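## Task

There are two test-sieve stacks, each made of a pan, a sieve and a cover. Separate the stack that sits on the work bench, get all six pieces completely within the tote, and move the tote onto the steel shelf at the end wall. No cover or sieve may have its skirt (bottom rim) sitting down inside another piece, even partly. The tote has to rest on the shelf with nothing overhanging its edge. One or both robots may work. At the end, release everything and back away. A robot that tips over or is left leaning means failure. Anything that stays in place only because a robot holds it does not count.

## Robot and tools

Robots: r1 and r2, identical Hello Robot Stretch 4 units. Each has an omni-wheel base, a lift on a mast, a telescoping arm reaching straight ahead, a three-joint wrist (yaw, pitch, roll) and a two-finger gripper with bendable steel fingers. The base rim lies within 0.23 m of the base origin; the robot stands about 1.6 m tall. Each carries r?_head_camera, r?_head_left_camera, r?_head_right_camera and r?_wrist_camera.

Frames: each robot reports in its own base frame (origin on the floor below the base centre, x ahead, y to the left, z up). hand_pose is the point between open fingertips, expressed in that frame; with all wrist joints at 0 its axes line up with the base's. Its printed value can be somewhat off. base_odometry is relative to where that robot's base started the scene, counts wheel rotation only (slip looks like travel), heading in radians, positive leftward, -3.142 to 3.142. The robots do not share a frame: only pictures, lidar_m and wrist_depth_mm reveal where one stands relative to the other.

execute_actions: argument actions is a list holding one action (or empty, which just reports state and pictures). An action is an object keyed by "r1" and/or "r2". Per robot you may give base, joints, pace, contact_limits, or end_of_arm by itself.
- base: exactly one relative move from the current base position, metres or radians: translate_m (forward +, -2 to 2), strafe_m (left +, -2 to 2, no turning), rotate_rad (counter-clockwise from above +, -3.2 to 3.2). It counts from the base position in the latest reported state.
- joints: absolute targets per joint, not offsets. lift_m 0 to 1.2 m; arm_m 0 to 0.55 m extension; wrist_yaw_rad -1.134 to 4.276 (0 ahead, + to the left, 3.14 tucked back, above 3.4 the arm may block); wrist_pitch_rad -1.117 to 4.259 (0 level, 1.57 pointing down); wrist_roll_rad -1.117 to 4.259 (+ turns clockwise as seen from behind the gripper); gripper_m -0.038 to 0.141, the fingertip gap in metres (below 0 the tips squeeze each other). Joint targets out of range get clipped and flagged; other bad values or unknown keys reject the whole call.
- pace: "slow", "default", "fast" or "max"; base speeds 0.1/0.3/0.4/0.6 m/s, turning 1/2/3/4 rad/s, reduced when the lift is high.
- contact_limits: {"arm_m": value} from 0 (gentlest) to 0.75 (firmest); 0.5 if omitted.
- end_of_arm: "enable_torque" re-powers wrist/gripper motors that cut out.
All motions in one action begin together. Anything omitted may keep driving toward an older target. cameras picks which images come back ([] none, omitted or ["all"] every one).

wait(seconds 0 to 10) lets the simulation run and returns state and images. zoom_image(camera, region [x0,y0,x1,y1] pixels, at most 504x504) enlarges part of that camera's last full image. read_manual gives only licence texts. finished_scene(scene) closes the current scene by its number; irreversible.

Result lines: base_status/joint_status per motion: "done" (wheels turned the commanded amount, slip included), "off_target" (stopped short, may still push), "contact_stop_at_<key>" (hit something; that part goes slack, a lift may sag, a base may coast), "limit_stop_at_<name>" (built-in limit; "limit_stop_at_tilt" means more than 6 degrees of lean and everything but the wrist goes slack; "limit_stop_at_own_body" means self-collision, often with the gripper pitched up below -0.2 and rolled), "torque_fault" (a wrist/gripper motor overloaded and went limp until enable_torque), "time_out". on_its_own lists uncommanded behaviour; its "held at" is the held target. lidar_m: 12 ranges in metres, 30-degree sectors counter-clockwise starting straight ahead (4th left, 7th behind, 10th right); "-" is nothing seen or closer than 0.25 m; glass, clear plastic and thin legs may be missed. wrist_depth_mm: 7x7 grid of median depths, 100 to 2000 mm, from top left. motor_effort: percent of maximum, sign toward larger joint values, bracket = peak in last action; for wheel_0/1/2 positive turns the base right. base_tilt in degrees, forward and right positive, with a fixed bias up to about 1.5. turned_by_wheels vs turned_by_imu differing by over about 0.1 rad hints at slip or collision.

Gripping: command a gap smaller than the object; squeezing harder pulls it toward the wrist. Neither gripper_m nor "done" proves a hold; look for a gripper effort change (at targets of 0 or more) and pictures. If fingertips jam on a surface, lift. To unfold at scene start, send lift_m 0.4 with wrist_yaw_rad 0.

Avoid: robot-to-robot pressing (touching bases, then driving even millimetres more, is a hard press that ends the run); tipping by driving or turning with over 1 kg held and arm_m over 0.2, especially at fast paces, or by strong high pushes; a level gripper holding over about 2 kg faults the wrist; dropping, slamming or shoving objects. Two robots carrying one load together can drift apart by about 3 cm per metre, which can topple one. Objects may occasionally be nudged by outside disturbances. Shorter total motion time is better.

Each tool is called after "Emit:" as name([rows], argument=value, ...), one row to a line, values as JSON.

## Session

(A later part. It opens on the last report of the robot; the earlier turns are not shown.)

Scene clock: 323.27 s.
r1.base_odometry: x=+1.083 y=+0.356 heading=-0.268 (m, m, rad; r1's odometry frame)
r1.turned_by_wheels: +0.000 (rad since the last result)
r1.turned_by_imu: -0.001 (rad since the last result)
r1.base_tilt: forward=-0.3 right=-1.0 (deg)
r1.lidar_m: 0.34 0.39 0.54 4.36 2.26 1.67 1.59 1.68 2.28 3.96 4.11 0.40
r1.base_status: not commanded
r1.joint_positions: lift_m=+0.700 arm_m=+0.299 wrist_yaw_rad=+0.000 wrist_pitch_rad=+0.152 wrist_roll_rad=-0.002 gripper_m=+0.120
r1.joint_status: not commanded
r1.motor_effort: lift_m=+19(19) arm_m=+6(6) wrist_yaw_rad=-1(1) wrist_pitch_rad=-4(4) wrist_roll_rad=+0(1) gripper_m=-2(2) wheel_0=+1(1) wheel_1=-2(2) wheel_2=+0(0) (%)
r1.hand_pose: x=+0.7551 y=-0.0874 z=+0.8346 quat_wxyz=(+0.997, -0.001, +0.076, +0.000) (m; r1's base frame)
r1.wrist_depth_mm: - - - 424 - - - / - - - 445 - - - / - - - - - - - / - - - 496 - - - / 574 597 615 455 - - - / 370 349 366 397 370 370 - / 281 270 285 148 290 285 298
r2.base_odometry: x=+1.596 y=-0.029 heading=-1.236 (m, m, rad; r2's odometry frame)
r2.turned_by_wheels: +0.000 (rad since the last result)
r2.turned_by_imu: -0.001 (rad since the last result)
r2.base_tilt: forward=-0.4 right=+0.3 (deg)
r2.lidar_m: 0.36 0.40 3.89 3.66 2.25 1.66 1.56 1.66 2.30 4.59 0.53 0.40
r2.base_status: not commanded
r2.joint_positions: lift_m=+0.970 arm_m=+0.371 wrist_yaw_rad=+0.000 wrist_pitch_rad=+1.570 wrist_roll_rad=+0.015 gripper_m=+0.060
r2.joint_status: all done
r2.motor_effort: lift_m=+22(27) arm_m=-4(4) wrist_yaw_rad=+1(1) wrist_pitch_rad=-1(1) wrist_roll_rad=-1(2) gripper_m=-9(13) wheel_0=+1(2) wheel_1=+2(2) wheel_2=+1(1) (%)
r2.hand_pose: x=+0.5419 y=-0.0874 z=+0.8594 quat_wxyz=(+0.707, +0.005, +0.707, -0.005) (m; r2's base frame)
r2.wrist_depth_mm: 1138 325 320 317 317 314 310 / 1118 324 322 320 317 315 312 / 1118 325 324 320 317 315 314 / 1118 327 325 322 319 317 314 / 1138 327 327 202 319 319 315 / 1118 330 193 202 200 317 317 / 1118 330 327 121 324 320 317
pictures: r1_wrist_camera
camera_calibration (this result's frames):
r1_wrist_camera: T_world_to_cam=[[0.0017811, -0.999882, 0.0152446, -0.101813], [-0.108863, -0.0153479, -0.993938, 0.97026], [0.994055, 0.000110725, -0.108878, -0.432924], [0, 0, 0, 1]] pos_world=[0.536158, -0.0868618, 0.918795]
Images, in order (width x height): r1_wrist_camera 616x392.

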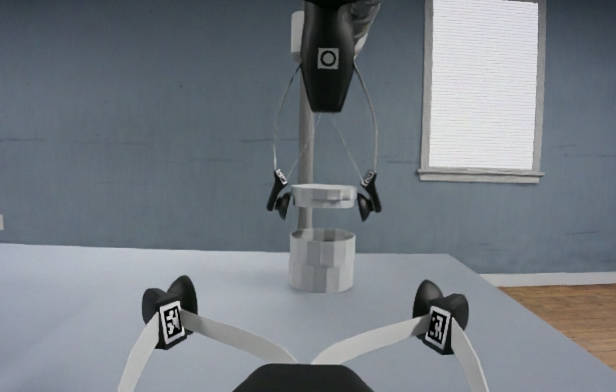

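Emit:
execute_actions([
  {"r2": {"base": {"strafe_m": -0.545}, "joints": {"lift_m": 1.03}, "pace": "fast"}},
], cameras=[])

Emit:
execute_actions([
  {"r2": {"base": {"translate_m": 0.10}, "joints": {"arm_m": 0.50}, "pace": "default"}},
], cameras=["r2_wrist_camera", "r2_head_camera", "r1_head_camera"])

Scene clock: 347.30 s.
r1.base_odometry: x=+1.083 y=+0.356 heading=-0.268 (m, m, rad; r1's odometry frame)
r1.turned_by_wheels: +0.000 (rad since the last result)
r1.turned_by_imu: -0.001 (rad since the last result)
r1.base_tilt: forward=-0.4 right=-1.0 (deg)
r1.lidar_m: 0.35 0.39 0.52 4.35 2.26 1.64 1.59 1.68 2.29 3.95 4.07 0.37
r1.base_status: not commanded
r1.joint_positions: lift_m=+0.700 arm_m=+0.299 wrist_yaw_rad=+0.000 wrist_pitch_rad=+0.152 wrist_roll_rad=-0.002 gripper_m=+0.120
r1.joint_status: not commanded
r1.motor_effort: lift_m=+20(20) arm_m=+6(5) wrist_yaw_rad=-1(0) wrist_pitch_rad=-4(4) wrist_roll_rad=-2(1) gripper_m=-1(0) wheel_0=+1(1) wheel_1=-2(2) wheel_2=+0(0) (%)
r1.hand_pose: x=+0.7551 y=-0.0874 z=+0.8346 quat_wxyz=(+0.997, -0.001, +0.076, +0.000) (m; r1's base frame)
r1.wrist_depth_mm: - 1025 - - - - - / - - - - - - - / - - - - - - - / - - - - - - - / 569 591 609 452 - - - / 368 349 364 397 368 368 - / 281 267 285 148 289 285 300
r2.base_odometry: x=+1.081 y=-0.208 heading=-1.236 (m, m, rad; r2's odometry frame)
r2.turned_by_wheels: +0.000 (rad since the last result)
r2.turned_by_imu: -0.001 (rad since the last result)
r2.base_tilt: forward=-0.4 right=+0.3 (deg)
r2.lidar_m: 0.35 0.38 0.55 4.27 2.25 1.64 1.57 1.68 2.31 4.03 0.57 0.39
r2.base_status: done
r2.joint_positions: lift_m=+1.030 arm_m=+0.371 wrist_yaw_rad=+0.000 wrist_pitch_rad=+1.570 wrist_roll_rad=+0.015 gripper_m=+0.060
r2.joint_status: all done
r2.motor_effort: lift_m=+21(26) arm_m=-4(4) wrist_yaw_rad=+1(1) wrist_pitch_rad=-1(1) wrist_roll_rad=-1(0) gripper_m=-11(10) wheel_0=+0(9) wheel_1=+1(10) wheel_2=+0(4) (%)
r2.hand_pose: x=+0.5419 y=-0.0874 z=+0.9194 quat_wxyz=(+0.707, +0.005, +0.707, -0.005) (m; r2's base frame)
r2.wrist_depth_mm: 389 384 377 373 373 330 370 / 389 384 379 377 375 317 373 / 392 387 379 379 375 324 375 / 392 389 345 379 375 301 375 / 394 389 298 202 291 375 375 / 394 392 193 203 201 377 377 / 397 394 389 121 382 379 379
pictures: none
No camera images: the call's "cameras" was empty. Leave "cameras" out to get every camera's image.

Scene clock: 348.83 s.
r1.base_odometry: x=+1.083 y=+0.356 heading=-0.268 (m, m, rad; r1's odometry frame)
r1.turned_by_wheels: +0.000 (rad since the last result)
r1.turned_by_imu: +0.000 (rad since the last result)
r1.base_tilt: forward=-0.4 right=-1.0 (deg)
r1.lidar_m: 0.36 0.39 0.52 4.35 2.27 1.68 1.57 1.66 2.31 3.94 4.07 0.39
r1.base_status: not commanded
r1.joint_positions: lift_m=+0.700 arm_m=+0.299 wrist_yaw_rad=+0.000 wrist_pitch_rad=+0.152 wrist_roll_rad=-0.002 gripper_m=+0.120
r1.joint_status: not commanded
r1.motor_effort: lift_m=+19(19) arm_m=+6(6) wrist_yaw_rad=+0(1) wrist_pitch_rad=-5(3) wrist_roll_rad=-2(0) gripper_m=-1(1) wheel_0=+1(1) wheel_1=-2(2) wheel_2=+0(0) (%)
r1.hand_pose: x=+0.7551 y=-0.0874 z=+0.8346 quat_wxyz=(+0.997, -0.001, +0.076, +0.000) (m; r1's base frame)
r1.wrist_depth_mm: - 991 - - - - - / - - - - - - - / - - - - - - - / - - - - - - - / 580 597 603 452 - - - / 368 349 362 399 370 370 - / 282 268 285 148 287 285 298
r2.base_odometry: x=+1.114 y=-0.302 heading=-1.236 (m, m, rad; r2's odometry frame)
r2.turned_by_wheels: +0.000 (rad since the last result)
r2.turned_by_imu: +0.000 (rad since the last result)
r2.base_tilt: forward=-0.4 right=+0.3 (deg)
r2.lidar_m: 0.25 0.28 0.37 4.24 2.38 1.72 1.67 1.76 2.46 4.02 0.38 0.27
r2.base_status: done
r2.joint_positions: lift_m=+1.030 arm_m=+0.499 wrist_yaw_rad=+0.000 wrist_pitch_rad=+1.570 wrist_roll_rad=+0.015 gripper_m=+0.060
r2.joint_status: all done
r2.motor_effort: lift_m=+22(21) arm_m=+4(5) wrist_yaw_rad=+1(1) wrist_pitch_rad=-1(2) wrist_roll_rad=-1(1) gripper_m=-10(10) wheel_0=+1(4) wheel_1=-1(1) wheel_2=+0(8) (%)
r2.hand_pose: x=+0.6704 y=-0.0874 z=+0.9194 quat_wxyz=(+0.707, +0.005, +0.707, -0.005) (m; r2's base frame)
r2.wrist_depth_mm: 389 384 303 320 322 322 370 / 392 384 379 377 373 336 370 / 389 387 355 377 359 317 373 / 392 389 379 379 375 325 375 / 394 392 379 202 377 332 377 / 394 394 193 203 200 290 375 / 397 394 353 121 379 336 377
pictures: r1_head_camera, r2_head_camera, r2_wrist_camera
camera_calibration (this result's frames):
r2_wrist_camera: T_world_to_cam=[[-0.0320381, -0.998635, -0.0412402, -0.0167117], [-0.999447, 0.0323776, -0.00758935, 0.734661], [0.00891425, 0.0409742, -0.99912, 1.13992], [0, 0, 0, 1]] pos_world=[0.723558, -0.0871827, 1.1438]
Images, in order (width x height): r1_head_camera 420x560, r2_head_camera 420x560, r2_wrist_camera 616x392.

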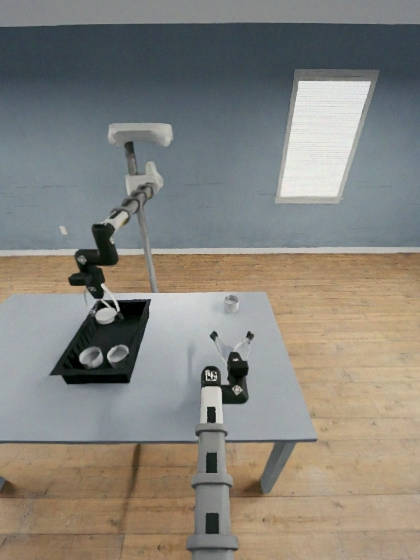

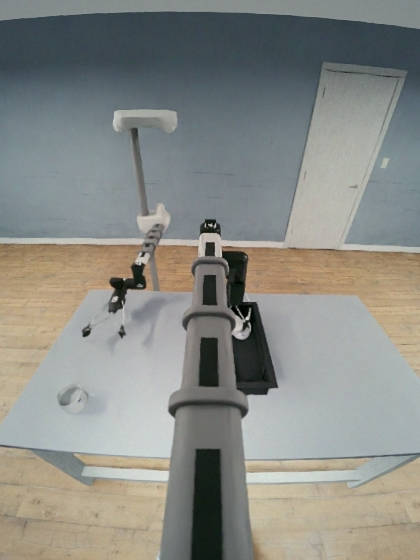

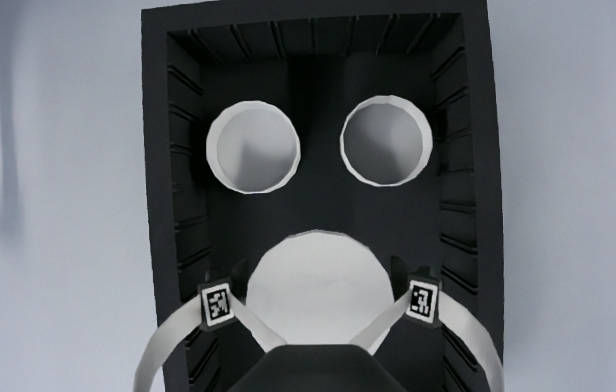

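Emit:
execute_actions([
  {"r2": {"joints": {"arm_m": 0.512, "lift_m": 0.908}, "pace": "default"}},
], cameras=["r2_wrist_camera", "r1_head_camera"])

Scene clock: 369.93 s.
r1.base_odometry: x=+1.083 y=+0.356 heading=-0.268 (m, m, rad; r1's odometry frame)
r1.turned_by_wheels: +0.000 (rad since the last result)
r1.turned_by_imu: -0.001 (rad since the last result)
r1.base_tilt: forward=-0.4 right=-1.0 (deg)
r1.lidar_m: 0.34 0.39 0.55 4.38 2.27 1.67 1.59 1.66 2.27 3.93 4.07 0.38
r1.base_status: not commanded
r1.joint_positions: lift_m=+0.700 arm_m=+0.299 wrist_yaw_rad=+0.000 wrist_pitch_rad=+0.152 wrist_roll_rad=-0.002 gripper_m=+0.120
r1.joint_status: not commanded
r1.motor_effort: lift_m=+19(19) arm_m=+6(5) wrist_yaw_rad=-1(1) wrist_pitch_rad=-4(4) wrist_roll_rad=-1(1) gripper_m=-1(1) wheel_0=+1(1) wheel_1=-2(2) wheel_2=+0(0) (%)
r1.hand_pose: x=+0.7551 y=-0.0874 z=+0.8346 quat_wxyz=(+0.997, -0.001, +0.076, +0.000) (m; r1's base frame)
r1.wrist_depth_mm: - 891 - - - - - / - 1042 - - - - - / - - - - - - - / - - - - - - - / 580 597 603 455 - - - / 364 349 366 394 368 368 - / 282 271 285 148 289 282 298
r2.base_odometry: x=+1.114 y=-0.302 heading=-1.236 (m, m, rad; r2's odometry frame)
r2.turned_by_wheels: +0.000 (rad since the last result)
r2.turned_by_imu: -0.001 (rad since the last result)
r2.base_tilt: forward=-0.4 right=+0.4 (deg)
r2.lidar_m: 0.26 0.26 0.40 4.26 2.38 1.74 1.67 1.77 2.48 4.02 0.38 0.30
r2.base_status: not commanded
r2.joint_positions: lift_m=+0.908 arm_m=+0.511 wrist_yaw_rad=+0.000 wrist_pitch_rad=+1.570 wrist_roll_rad=+0.015 gripper_m=+0.060
r2.joint_status: all done
r2.motor_effort: lift_m=+13(16) arm_m=+4(2) wrist_yaw_rad=+1(1) wrist_pitch_rad=-1(2) wrist_roll_rad=+0(0) gripper_m=-8(11) wheel_0=+0(1) wheel_1=-1(1) wheel_2=+0(0) (%)
r2.hand_pose: x=+0.6823 y=-0.0874 z=+0.7980 quat_wxyz=(+0.707, +0.005, +0.707, -0.005) (m; r2's base frame)
r2.wrist_depth_mm: 173 235 256 254 252 247 - / 174 219 234 254 236 234 186 / 174 217 234 255 236 234 193 / 175 216 235 256 237 236 196 / 175 226 259 202 255 253 195 / 176 208 193 203 201 236 196 / 176 186 262 121 257 236 -
pictures: r1_head_camera, r2_wrist_camera
camera_calibration (this result's frames):
r2_wrist_camera: T_world_to_cam=[[-0.0320527, -0.998635, -0.0412321, -0.0213317], [-0.999449, 0.0323817, -0.00733629, 0.745448], [0.00866144, 0.0409742, -0.999123, 1.01872], [0, 0, 0, 1]] pos_world=[0.73553, -0.0871829, 1.02242]
Images, in order (width x height): r1_head_camera 420x560, r2_wrist_camera 616x392.

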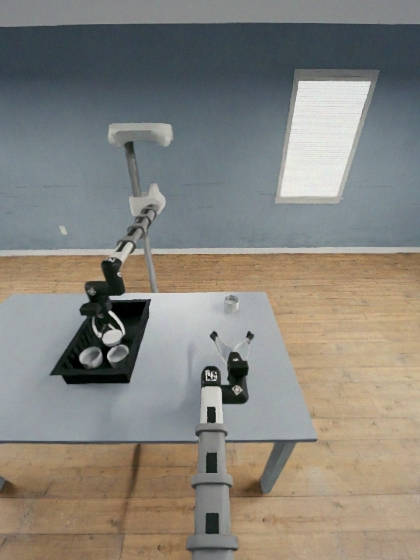

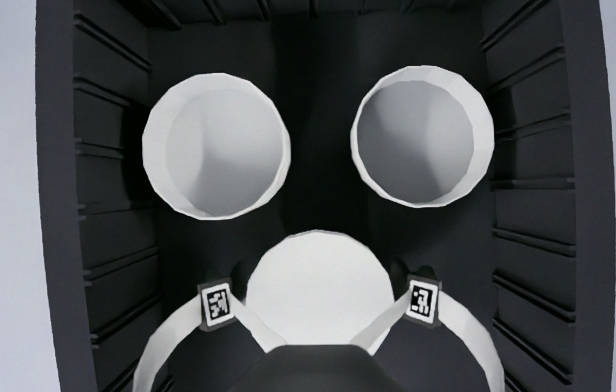

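Emit:
execute_actions([
  {"r2": {"joints": {"lift_m": 0.896}, "pace": "default"}},
], cameras=[])

Emit:
execute_actions([
  {"r2": {"joints": {"gripper_m": 0.092}, "pace": "slow"}},
], cameras=["r2_wrist_camera"])

Scene clock: 376.47 s.
r1.base_odometry: x=+1.083 y=+0.356 heading=-0.268 (m, m, rad; r1's odometry frame)
r1.turned_by_wheels: +0.000 (rad since the last result)
r1.turned_by_imu: -0.001 (rad since the last result)
r1.base_tilt: forward=-0.4 right=-1.0 (deg)
r1.lidar_m: 0.34 0.37 0.56 4.35 2.27 1.67 1.61 1.69 2.28 3.94 4.11 0.39
r1.base_status: not commanded
r1.joint_positions: lift_m=+0.700 arm_m=+0.299 wrist_yaw_rad=+0.000 wrist_pitch_rad=+0.152 wrist_roll_rad=-0.002 gripper_m=+0.120
r1.joint_status: not commanded
r1.motor_effort: lift_m=+20(19) arm_m=+6(6) wrist_yaw_rad=-1(2) wrist_pitch_rad=-4(4) wrist_roll_rad=+1(1) gripper_m=-1(2) wheel_0=+1(1) wheel_1=-2(2) wheel_2=+0(0) (%)
r1.hand_pose: x=+0.7551 y=-0.0874 z=+0.8346 quat_wxyz=(+0.997, -0.001, +0.076, +0.000) (m; r1's base frame)
r1.wrist_depth_mm: 668 891 - - - - - / - 991 - - - - - / - - - - - - - / - - - - - - - / 569 591 609 455 - - - / 364 351 368 397 373 370 - / 283 268 282 148 289 285 298
r2.base_odometry: x=+1.114 y=-0.302 heading=-1.236 (m, m, rad; r2's odometry frame)
r2.turned_by_wheels: +0.000 (rad since the last result)
r2.turned_by_imu: -0.001 (rad since the last result)
r2.base_tilt: forward=-0.4 right=+0.3 (deg)
r2.lidar_m: 0.26 0.30 0.42 4.25 2.41 1.75 1.68 1.77 2.48 4.00 0.38 0.25
r2.base_status: not commanded
r2.joint_positions: lift_m=+0.896 arm_m=+0.511 wrist_yaw_rad=+0.000 wrist_pitch_rad=+1.570 wrist_roll_rad=+0.015 gripper_m=+0.060
r2.joint_status: all done
r2.motor_effort: lift_m=+14(15) arm_m=+4(4) wrist_yaw_rad=+1(1) wrist_pitch_rad=-2(0) wrist_roll_rad=-1(1) gripper_m=-11(12) wheel_0=+1(1) wheel_1=-1(1) wheel_2=+0(0) (%)
r2.hand_pose: x=+0.6823 y=-0.0874 z=+0.7860 quat_wxyz=(+0.707, +0.005, +0.707, -0.005) (m; r2's base frame)
r2.wrist_depth_mm: 165 235 244 242 240 238 - / 161 218 221 243 224 214 186 / 162 216 222 244 224 223 193 / 162 214 222 244 225 231 196 / 163 226 247 202 243 242 195 / 163 208 193 202 201 237 196 / 164 186 250 121 245 236 -
pictures: none
No camera images: the call's "cameras" was empty. Leave "cameras" out to get every camera's image.

Scene clock: 378.07 s.
r1.base_odometry: x=+1.083 y=+0.356 heading=-0.268 (m, m, rad; r1's odometry frame)
r1.turned_by_wheels: +0.000 (rad since the last result)
r1.turned_by_imu: +0.000 (rad since the last result)
r1.base_tilt: forward=-0.4 right=-1.0 (deg)
r1.lidar_m: 0.36 0.38 0.55 4.34 2.26 1.67 1.58 1.67 2.30 3.93 4.09 0.38
r1.base_status: not commanded
r1.joint_positions: lift_m=+0.700 arm_m=+0.299 wrist_yaw_rad=+0.000 wrist_pitch_rad=+0.152 wrist_roll_rad=-0.002 gripper_m=+0.120
r1.joint_status: not commanded
r1.motor_effort: lift_m=+19(19) arm_m=+6(6) wrist_yaw_rad=+0(2) wrist_pitch_rad=-4(4) wrist_roll_rad=+0(0) gripper_m=-1(2) wheel_0=+1(1) wheel_1=-2(2) wheel_2=+0(0) (%)
r1.hand_pose: x=+0.7551 y=-0.0874 z=+0.8346 quat_wxyz=(+0.997, -0.001, +0.076, +0.000) (m; r1's base frame)
r1.wrist_depth_mm: 661 891 - - - - - / - 991 - - - - - / - - - - - - - / - - - - - - - / 574 591 615 452 - - - / 368 349 366 397 368 370 - / 282 270 285 148 290 286 297
r2.base_odometry: x=+1.114 y=-0.302 heading=-1.236 (m, m, rad; r2's odometry frame)
r2.turned_by_wheels: +0.000 (rad since the last result)
r2.turned_by_imu: +0.000 (rad since the last result)
r2.base_tilt: forward=-0.4 right=+0.4 (deg)
r2.lidar_m: 0.25 0.28 0.38 4.25 2.39 1.75 1.67 1.78 2.48 4.04 0.39 0.25
r2.base_status: not commanded
r2.joint_positions: lift_m=+0.896 arm_m=+0.511 wrist_yaw_rad=+0.000 wrist_pitch_rad=+1.570 wrist_roll_rad=+0.015 gripper_m=+0.092
r2.joint_status: all done
r2.motor_effort: lift_m=+14(14) arm_m=+4(4) wrist_yaw_rad=+0(1) wrist_pitch_rad=+0(2) wrist_roll_rad=+0(1) gripper_m=-3(5) wheel_0=+1(1) wheel_1=-1(2) wheel_2=-1(1) (%)
r2.hand_pose: x=+0.6823 y=-0.0874 z=+0.7860 quat_wxyz=(+0.707, +0.005, +0.707, -0.005) (m; r2's base frame)
r2.wrist_depth_mm: 165 235 246 243 241 239 - / 162 217 221 244 224 224 186 / 162 216 222 244 224 223 191 / 163 216 223 245 226 230 195 / 163 226 248 224 244 243 194 / 164 219 197 224 213 236 195 / 164 189 250 121 246 236 -
pictures: r2_wrist_camera
camera_calibration (this result's frames):
r2_wrist_camera: T_world_to_cam=[[-0.0320551, -0.998635, -0.0412302, -0.0218277], [-0.999449, 0.0323817, -0.00727719, 0.7453], [0.00860236, 0.0409742, -0.999123, 1.00675], [0, 0, 0, 1]] pos_world=[0.735529, -0.0871829, 1.0104]
Images, in order (width x height): r2_wrist_camera 616x392.

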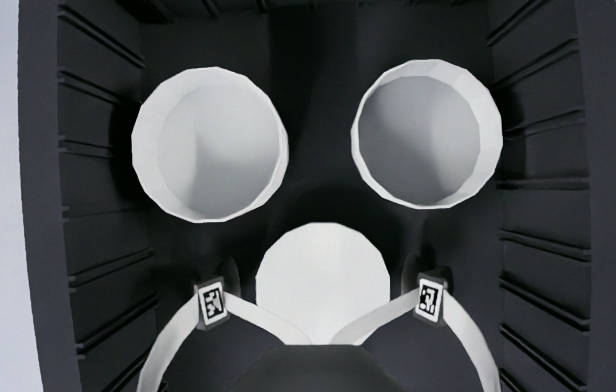

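Emit:
execute_actions([
  {"r2": {"joints": {"lift_m": 1.0, "gripper_m": 0.10}, "pace": "fast"}},
], cameras=[])

Emit:
execute_actions([
  {"r2": {"base": {"strafe_m": 0.545}, "joints": {"arm_m": 0.271}, "pace": "fast"}},
], cameras=["r2_wrist_camera", "r1_wrist_camera"])

Scene clock: 386.67 s.
r1.base_odometry: x=+1.083 y=+0.356 heading=-0.268 (m, m, rad; r1's odometry frame)
r1.turned_by_wheels: +0.000 (rad since the last result)
r1.turned_by_imu: -0.001 (rad since the last result)
r1.base_tilt: forward=-0.4 right=-1.0 (deg)
r1.lidar_m: 0.36 0.38 0.50 4.37 2.24 1.66 1.58 1.65 2.29 3.94 4.09 0.38
r1.base_status: not commanded
r1.joint_positions: lift_m=+0.700 arm_m=+0.299 wrist_yaw_rad=+0.000 wrist_pitch_rad=+0.152 wrist_roll_rad=-0.002 gripper_m=+0.120
r1.joint_status: not commanded
r1.motor_effort: lift_m=+19(19) arm_m=+5(5) wrist_yaw_rad=-2(2) wrist_pitch_rad=-4(4) wrist_roll_rad=+2(1) gripper_m=-1(2) wheel_0=+1(1) wheel_1=-2(2) wheel_2=+0(0) (%)
r1.hand_pose: x=+0.7551 y=-0.0874 z=+0.8346 quat_wxyz=(+0.997, -0.001, +0.076, +0.000) (m; r1's base frame)
r1.wrist_depth_mm: - 931 - - - - - / - - - - - - - / - - - - - - - / - - - - - - - / 569 591 603 455 - - - / 373 349 364 397 370 368 - / 283 270 283 148 287 285 298
r2.base_odometry: x=+1.114 y=-0.302 heading=-1.236 (m, m, rad; r2's odometry frame)
r2.turned_by_wheels: +0.000 (rad since the last result)
r2.turned_by_imu: -0.001 (rad since the last result)
r2.base_tilt: forward=-0.4 right=+0.4 (deg)
r2.lidar_m: 0.25 0.28 0.36 4.27 2.35 1.76 1.65 1.77 2.46 4.03 0.40 0.28
r2.base_status: not commanded
r2.joint_positions: lift_m=+1.000 arm_m=+0.511 wrist_yaw_rad=+0.000 wrist_pitch_rad=+1.570 wrist_roll_rad=+0.015 gripper_m=+0.100
r2.joint_status: all done
r2.motor_effort: lift_m=+21(23) arm_m=+4(4) wrist_yaw_rad=+1(1) wrist_pitch_rad=-3(2) wrist_roll_rad=-1(1) gripper_m=-3(1) wheel_0=+0(0) wheel_1=-1(1) wheel_2=-1(1) (%)
r2.hand_pose: x=+0.6823 y=-0.0874 z=+0.8894 quat_wxyz=(+0.707, +0.005, +0.707, -0.005) (m; r2's base frame)
r2.wrist_depth_mm: 357 278 274 287 291 268 340 / 357 298 349 347 343 278 342 / 359 296 325 347 327 287 343 / 362 291 329 347 345 294 343 / 362 289 353 329 347 274 345 / 364 359 216 351 213 259 347 / 364 362 353 121 349 262 347
pictures: none
No camera images: the call's "cameras" was empty. Leave "cameras" out to get every camera's image.

Scene clock: 389.50 s.
r1.base_odometry: x=+1.083 y=+0.356 heading=-0.268 (m, m, rad; r1's odometry frame)
r1.turned_by_wheels: +0.000 (rad since the last result)
r1.turned_by_imu: -0.001 (rad since the last result)
r1.base_tilt: forward=-0.4 right=-0.9 (deg)
r1.lidar_m: 0.36 0.38 0.54 4.36 2.24 1.64 1.59 1.63 2.29 3.94 4.12 0.37
r1.base_status: not commanded
r1.joint_positions: lift_m=+0.700 arm_m=+0.299 wrist_yaw_rad=+0.000 wrist_pitch_rad=+0.152 wrist_roll_rad=-0.002 gripper_m=+0.120
r1.joint_status: not commanded
r1.motor_effort: lift_m=+19(19) arm_m=+5(6) wrist_yaw_rad=-1(2) wrist_pitch_rad=-4(5) wrist_roll_rad=-1(1) gripper_m=-1(1) wheel_0=+1(1) wheel_1=-2(2) wheel_2=+0(0) (%)
r1.hand_pose: x=+0.7551 y=-0.0874 z=+0.8346 quat_wxyz=(+0.997, -0.001, +0.076, +0.000) (m; r1's base frame)
r1.wrist_depth_mm: - - - 430 - - - / - - - - - - - / - - - - - - - / - - - - - - - / 569 591 609 449 - - - / 368 349 366 394 373 368 - / 283 268 285 148 289 283 298
r2.base_odometry: x=+1.628 y=-0.123 heading=-1.237 (m, m, rad; r2's odometry frame)
r2.turned_by_wheels: +0.000 (rad since the last result)
r2.turned_by_imu: -0.001 (rad since the last result)
r2.base_tilt: forward=-0.4 right=+0.4 (deg)
r2.lidar_m: 0.26 0.30 3.84 3.73 2.42 1.74 1.68 1.75 2.44 1.13 0.41 0.28
r2.base_status: done
r2.joint_positions: lift_m=+1.000 arm_m=+0.272 wrist_yaw_rad=+0.000 wrist_pitch_rad=+1.570 wrist_roll_rad=+0.015 gripper_m=+0.100
r2.joint_status: all done
r2.motor_effort: lift_m=+21(21) arm_m=-4(3) wrist_yaw_rad=+2(1) wrist_pitch_rad=-2(2) wrist_roll_rad=-1(1) gripper_m=-1(1) wheel_0=+1(10) wheel_1=+0(12) wheel_2=-1(3) (%)
r2.hand_pose: x=+0.4428 y=-0.0874 z=+0.8895 quat_wxyz=(+0.707, +0.005, +0.707, -0.005) (m; r2's base frame)
r2.wrist_depth_mm: 1138 353 351 349 347 343 342 / 1160 355 353 351 347 345 342 / 1160 359 353 351 347 345 342 / 1160 359 355 353 349 349 345 / 1182 359 357 320 351 347 345 / 1160 362 218 320 213 349 349 / 1182 362 359 121 353 349 347
pictures: r1_wrist_camera, r2_wrist_camera
camera_calibration (this result's frames):
r1_wrist_camera: T_world_to_cam=[[0.0017811, -0.999882, 0.0152446, -0.101813], [-0.108863, -0.0153479, -0.993938, 0.97026], [0.994055, 0.000110724, -0.108878, -0.432924], [0, 0, 0, 1]] pos_world=[0.536158, -0.0868618, 0.918795]
r2_wrist_camera: T_world_to_cam=[[-0.0322177, -0.99863, -0.0412286, -0.025169], [-0.999444, 0.0325424, -0.00722775, 0.50665], [0.00855952, 0.0409728, -0.999124, 1.11218], [0, 0, 0, 1]] pos_world=[0.496038, -0.0871915, 1.11383]
Images, in order (width x height): r1_wrist_camera 616x392, r2_wrist_camera 616x392.

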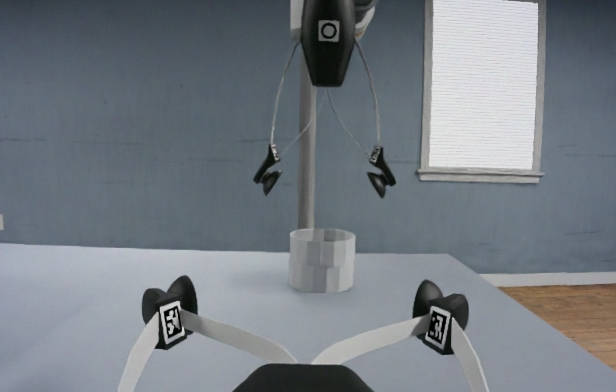

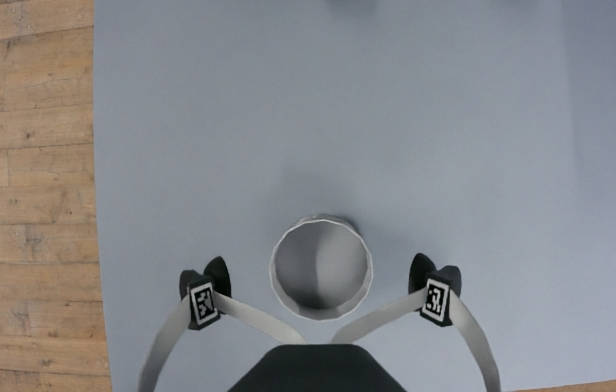

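Emit:
execute_actions([
  {"r2": {"joints": {"lift_m": 0.916, "gripper_m": 0.09}, "pace": "default"}},
], cameras=[])

Emit:
execute_actions([
  {"r2": {"joints": {"gripper_m": 0.06}, "pace": "default"}},
], cameras=["r2_wrist_camera", "r1_wrist_camera"])

Emit:
zoom_image(camera="r1_wrist_camera", region=[240, 150, 410, 300])

Scene clock: 396.93 s.
r1.base_odometry: x=+1.083 y=+0.356 heading=-0.268 (m, m, rad; r1's odometry frame)
r1.turned_by_wheels: +0.000 (rad since the last result)
r1.turned_by_imu: -0.001 (rad since the last result)
r1.base_tilt: forward=-0.4 right=-1.0 (deg)
r1.lidar_m: 0.35 0.40 0.51 4.35 2.29 1.66 1.57 1.66 2.34 3.94 4.08 0.39
r1.base_status: not commanded
r1.joint_positions: lift_m=+0.700 arm_m=+0.299 wrist_yaw_rad=+0.000 wrist_pitch_rad=+0.152 wrist_roll_rad=-0.002 gripper_m=+0.120
r1.joint_status: not commanded
r1.motor_effort: lift_m=+19(19) arm_m=+6(6) wrist_yaw_rad=-2(1) wrist_pitch_rad=-4(4) wrist_roll_rad=+0(0) gripper_m=-1(2) wheel_0=+1(1) wheel_1=-2(2) wheel_2=+0(0) (%)
r1.hand_pose: x=+0.7551 y=-0.0874 z=+0.8346 quat_wxyz=(+0.997, -0.001, +0.076, +0.000) (m; r1's base frame)
r1.wrist_depth_mm: - - - 397 741 - - / - - - 433 - - - / - - - - - - - / - - - - - - - / 580 585 609 459 - - - / 366 349 366 397 373 368 - / 282 270 283 148 290 283 298
r2.base_odometry: x=+1.628 y=-0.123 heading=-1.236 (m, m, rad; r2's odometry frame)
r2.turned_by_wheels: +0.000 (rad since the last result)
r2.turned_by_imu: -0.001 (rad since the last result)
r2.base_tilt: forward=-0.4 right=+0.3 (deg)
r2.lidar_m: 0.26 0.29 3.85 3.72 2.40 1.74 1.66 1.79 2.46 1.10 0.40 0.28
r2.base_status: not commanded
r2.joint_positions: lift_m=+0.916 arm_m=+0.272 wrist_yaw_rad=+0.000 wrist_pitch_rad=+1.570 wrist_roll_rad=+0.015 gripper_m=+0.090
r2.joint_status: all done
r2.motor_effort: lift_m=+13(20) arm_m=-4(4) wrist_yaw_rad=+2(1) wrist_pitch_rad=-2(2) wrist_roll_rad=+0(1) gripper_m=-2(3) wheel_0=+0(1) wheel_1=+0(0) wheel_2=-1(1) (%)
r2.hand_pose: x=+0.4428 y=-0.0874 z=+0.8061 quat_wxyz=(+0.707, +0.005, +0.707, -0.005) (m; r2's base frame)
r2.wrist_depth_mm: 272 270 268 265 264 262 259 / 273 271 268 266 265 263 260 / 274 271 268 267 265 264 260 / 274 273 271 268 266 265 263 / 276 274 271 236 266 265 264 / 278 276 200 236 211 266 264 / 278 276 274 120 268 266 265
pictures: none
No camera images: the call's "cameras" was empty. Leave "cameras" out to get every camera's image.

Scene clock: 398.03 s.
r1.base_odometry: x=+1.083 y=+0.356 heading=-0.268 (m, m, rad; r1's odometry frame)
r1.turned_by_wheels: +0.000 (rad since the last result)
r1.turned_by_imu: +0.000 (rad since the last result)
r1.base_tilt: forward=-0.4 right=-1.0 (deg)
r1.lidar_m: 0.34 0.37 0.51 4.37 2.28 1.68 1.58 1.66 2.30 3.94 4.08 0.37
r1.base_status: not commanded
r1.joint_positions: lift_m=+0.700 arm_m=+0.299 wrist_yaw_rad=+0.000 wrist_pitch_rad=+0.152 wrist_roll_rad=-0.002 gripper_m=+0.120
r1.joint_status: not commanded
r1.motor_effort: lift_m=+19(19) arm_m=+5(6) wrist_yaw_rad=-2(2) wrist_pitch_rad=-5(3) wrist_roll_rad=-1(0) gripper_m=-1(1) wheel_0=+1(1) wheel_1=-2(2) wheel_2=+0(0) (%)
r1.hand_pose: x=+0.7551 y=-0.0874 z=+0.8346 quat_wxyz=(+0.997, -0.001, +0.076, +0.000) (m; r1's base frame)
r1.wrist_depth_mm: - - - 397 741 - - / - - - 430 - - - / - - - - - - - / - - - - - - - / 574 591 621 452 569 - - / 370 349 364 397 373 368 - / 281 270 283 148 289 285 298
r2.base_odometry: x=+1.628 y=-0.123 heading=-1.236 (m, m, rad; r2's odometry frame)
r2.turned_by_wheels: +0.000 (rad since the last result)
r2.turned_by_imu: +0.000 (rad since the last result)
r2.base_tilt: forward=-0.4 right=+0.3 (deg)
r2.lidar_m: 0.25 0.28 3.85 3.72 2.42 1.75 1.66 1.77 2.43 1.11 0.41 0.27
r2.base_status: not commanded
r2.joint_positions: lift_m=+0.916 arm_m=+0.272 wrist_yaw_rad=+0.000 wrist_pitch_rad=+1.570 wrist_roll_rad=+0.015 gripper_m=+0.060
r2.joint_status: all done
r2.motor_effort: lift_m=+13(14) arm_m=-4(4) wrist_yaw_rad=+2(1) wrist_pitch_rad=-2(2) wrist_roll_rad=+0(0) gripper_m=-10(12) wheel_0=+0(0) wheel_1=+0(0) wheel_2=-1(0) (%)
r2.hand_pose: x=+0.4428 y=-0.0874 z=+0.8061 quat_wxyz=(+0.707, +0.005, +0.707, -0.005) (m; r2's base frame)
r2.wrist_depth_mm: 272 270 267 265 263 260 259 / 273 271 268 266 264 262 260 / 273 271 268 267 264 263 262 / 273 273 270 268 266 264 262 / 276 274 271 229 265 265 263 / 277 274 195 230 208 265 265 / 277 276 273 121 268 266 265
pictures: r1_wrist_camera, r2_wrist_camera
camera_calibration (this result's frames):
r1_wrist_camera: T_world_to_cam=[[0.00178095, -0.999882, 0.0152448, -0.101813], [-0.108863, -0.015348, -0.993938, 0.97026], [0.994055, 0.000110555, -0.108878, -0.432924], [0, 0, 0, 1]] pos_world=[0.536158, -0.0868618, 0.918795]
r2_wrist_camera: T_world_to_cam=[[-0.0322175, -0.99863, -0.0412286, -0.0286083], [-0.999444, 0.0325422, -0.00722775, 0.506045], [0.00855951, 0.0409728, -0.999124, 1.02884], [0, 0, 0, 1]] pos_world=[0.496036, -0.0871915, 1.03042]
Images, in order (width x height): r1_wrist_camera 616x392, r2_wrist_camera 616x392.

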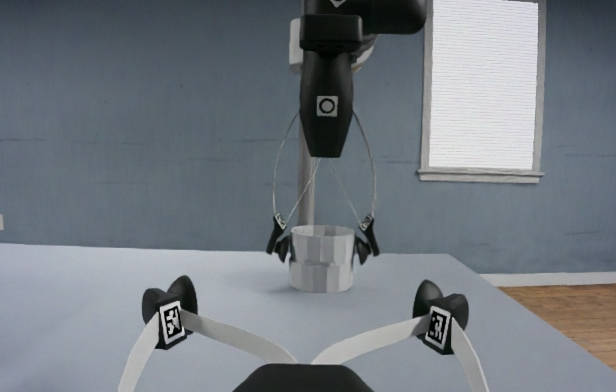

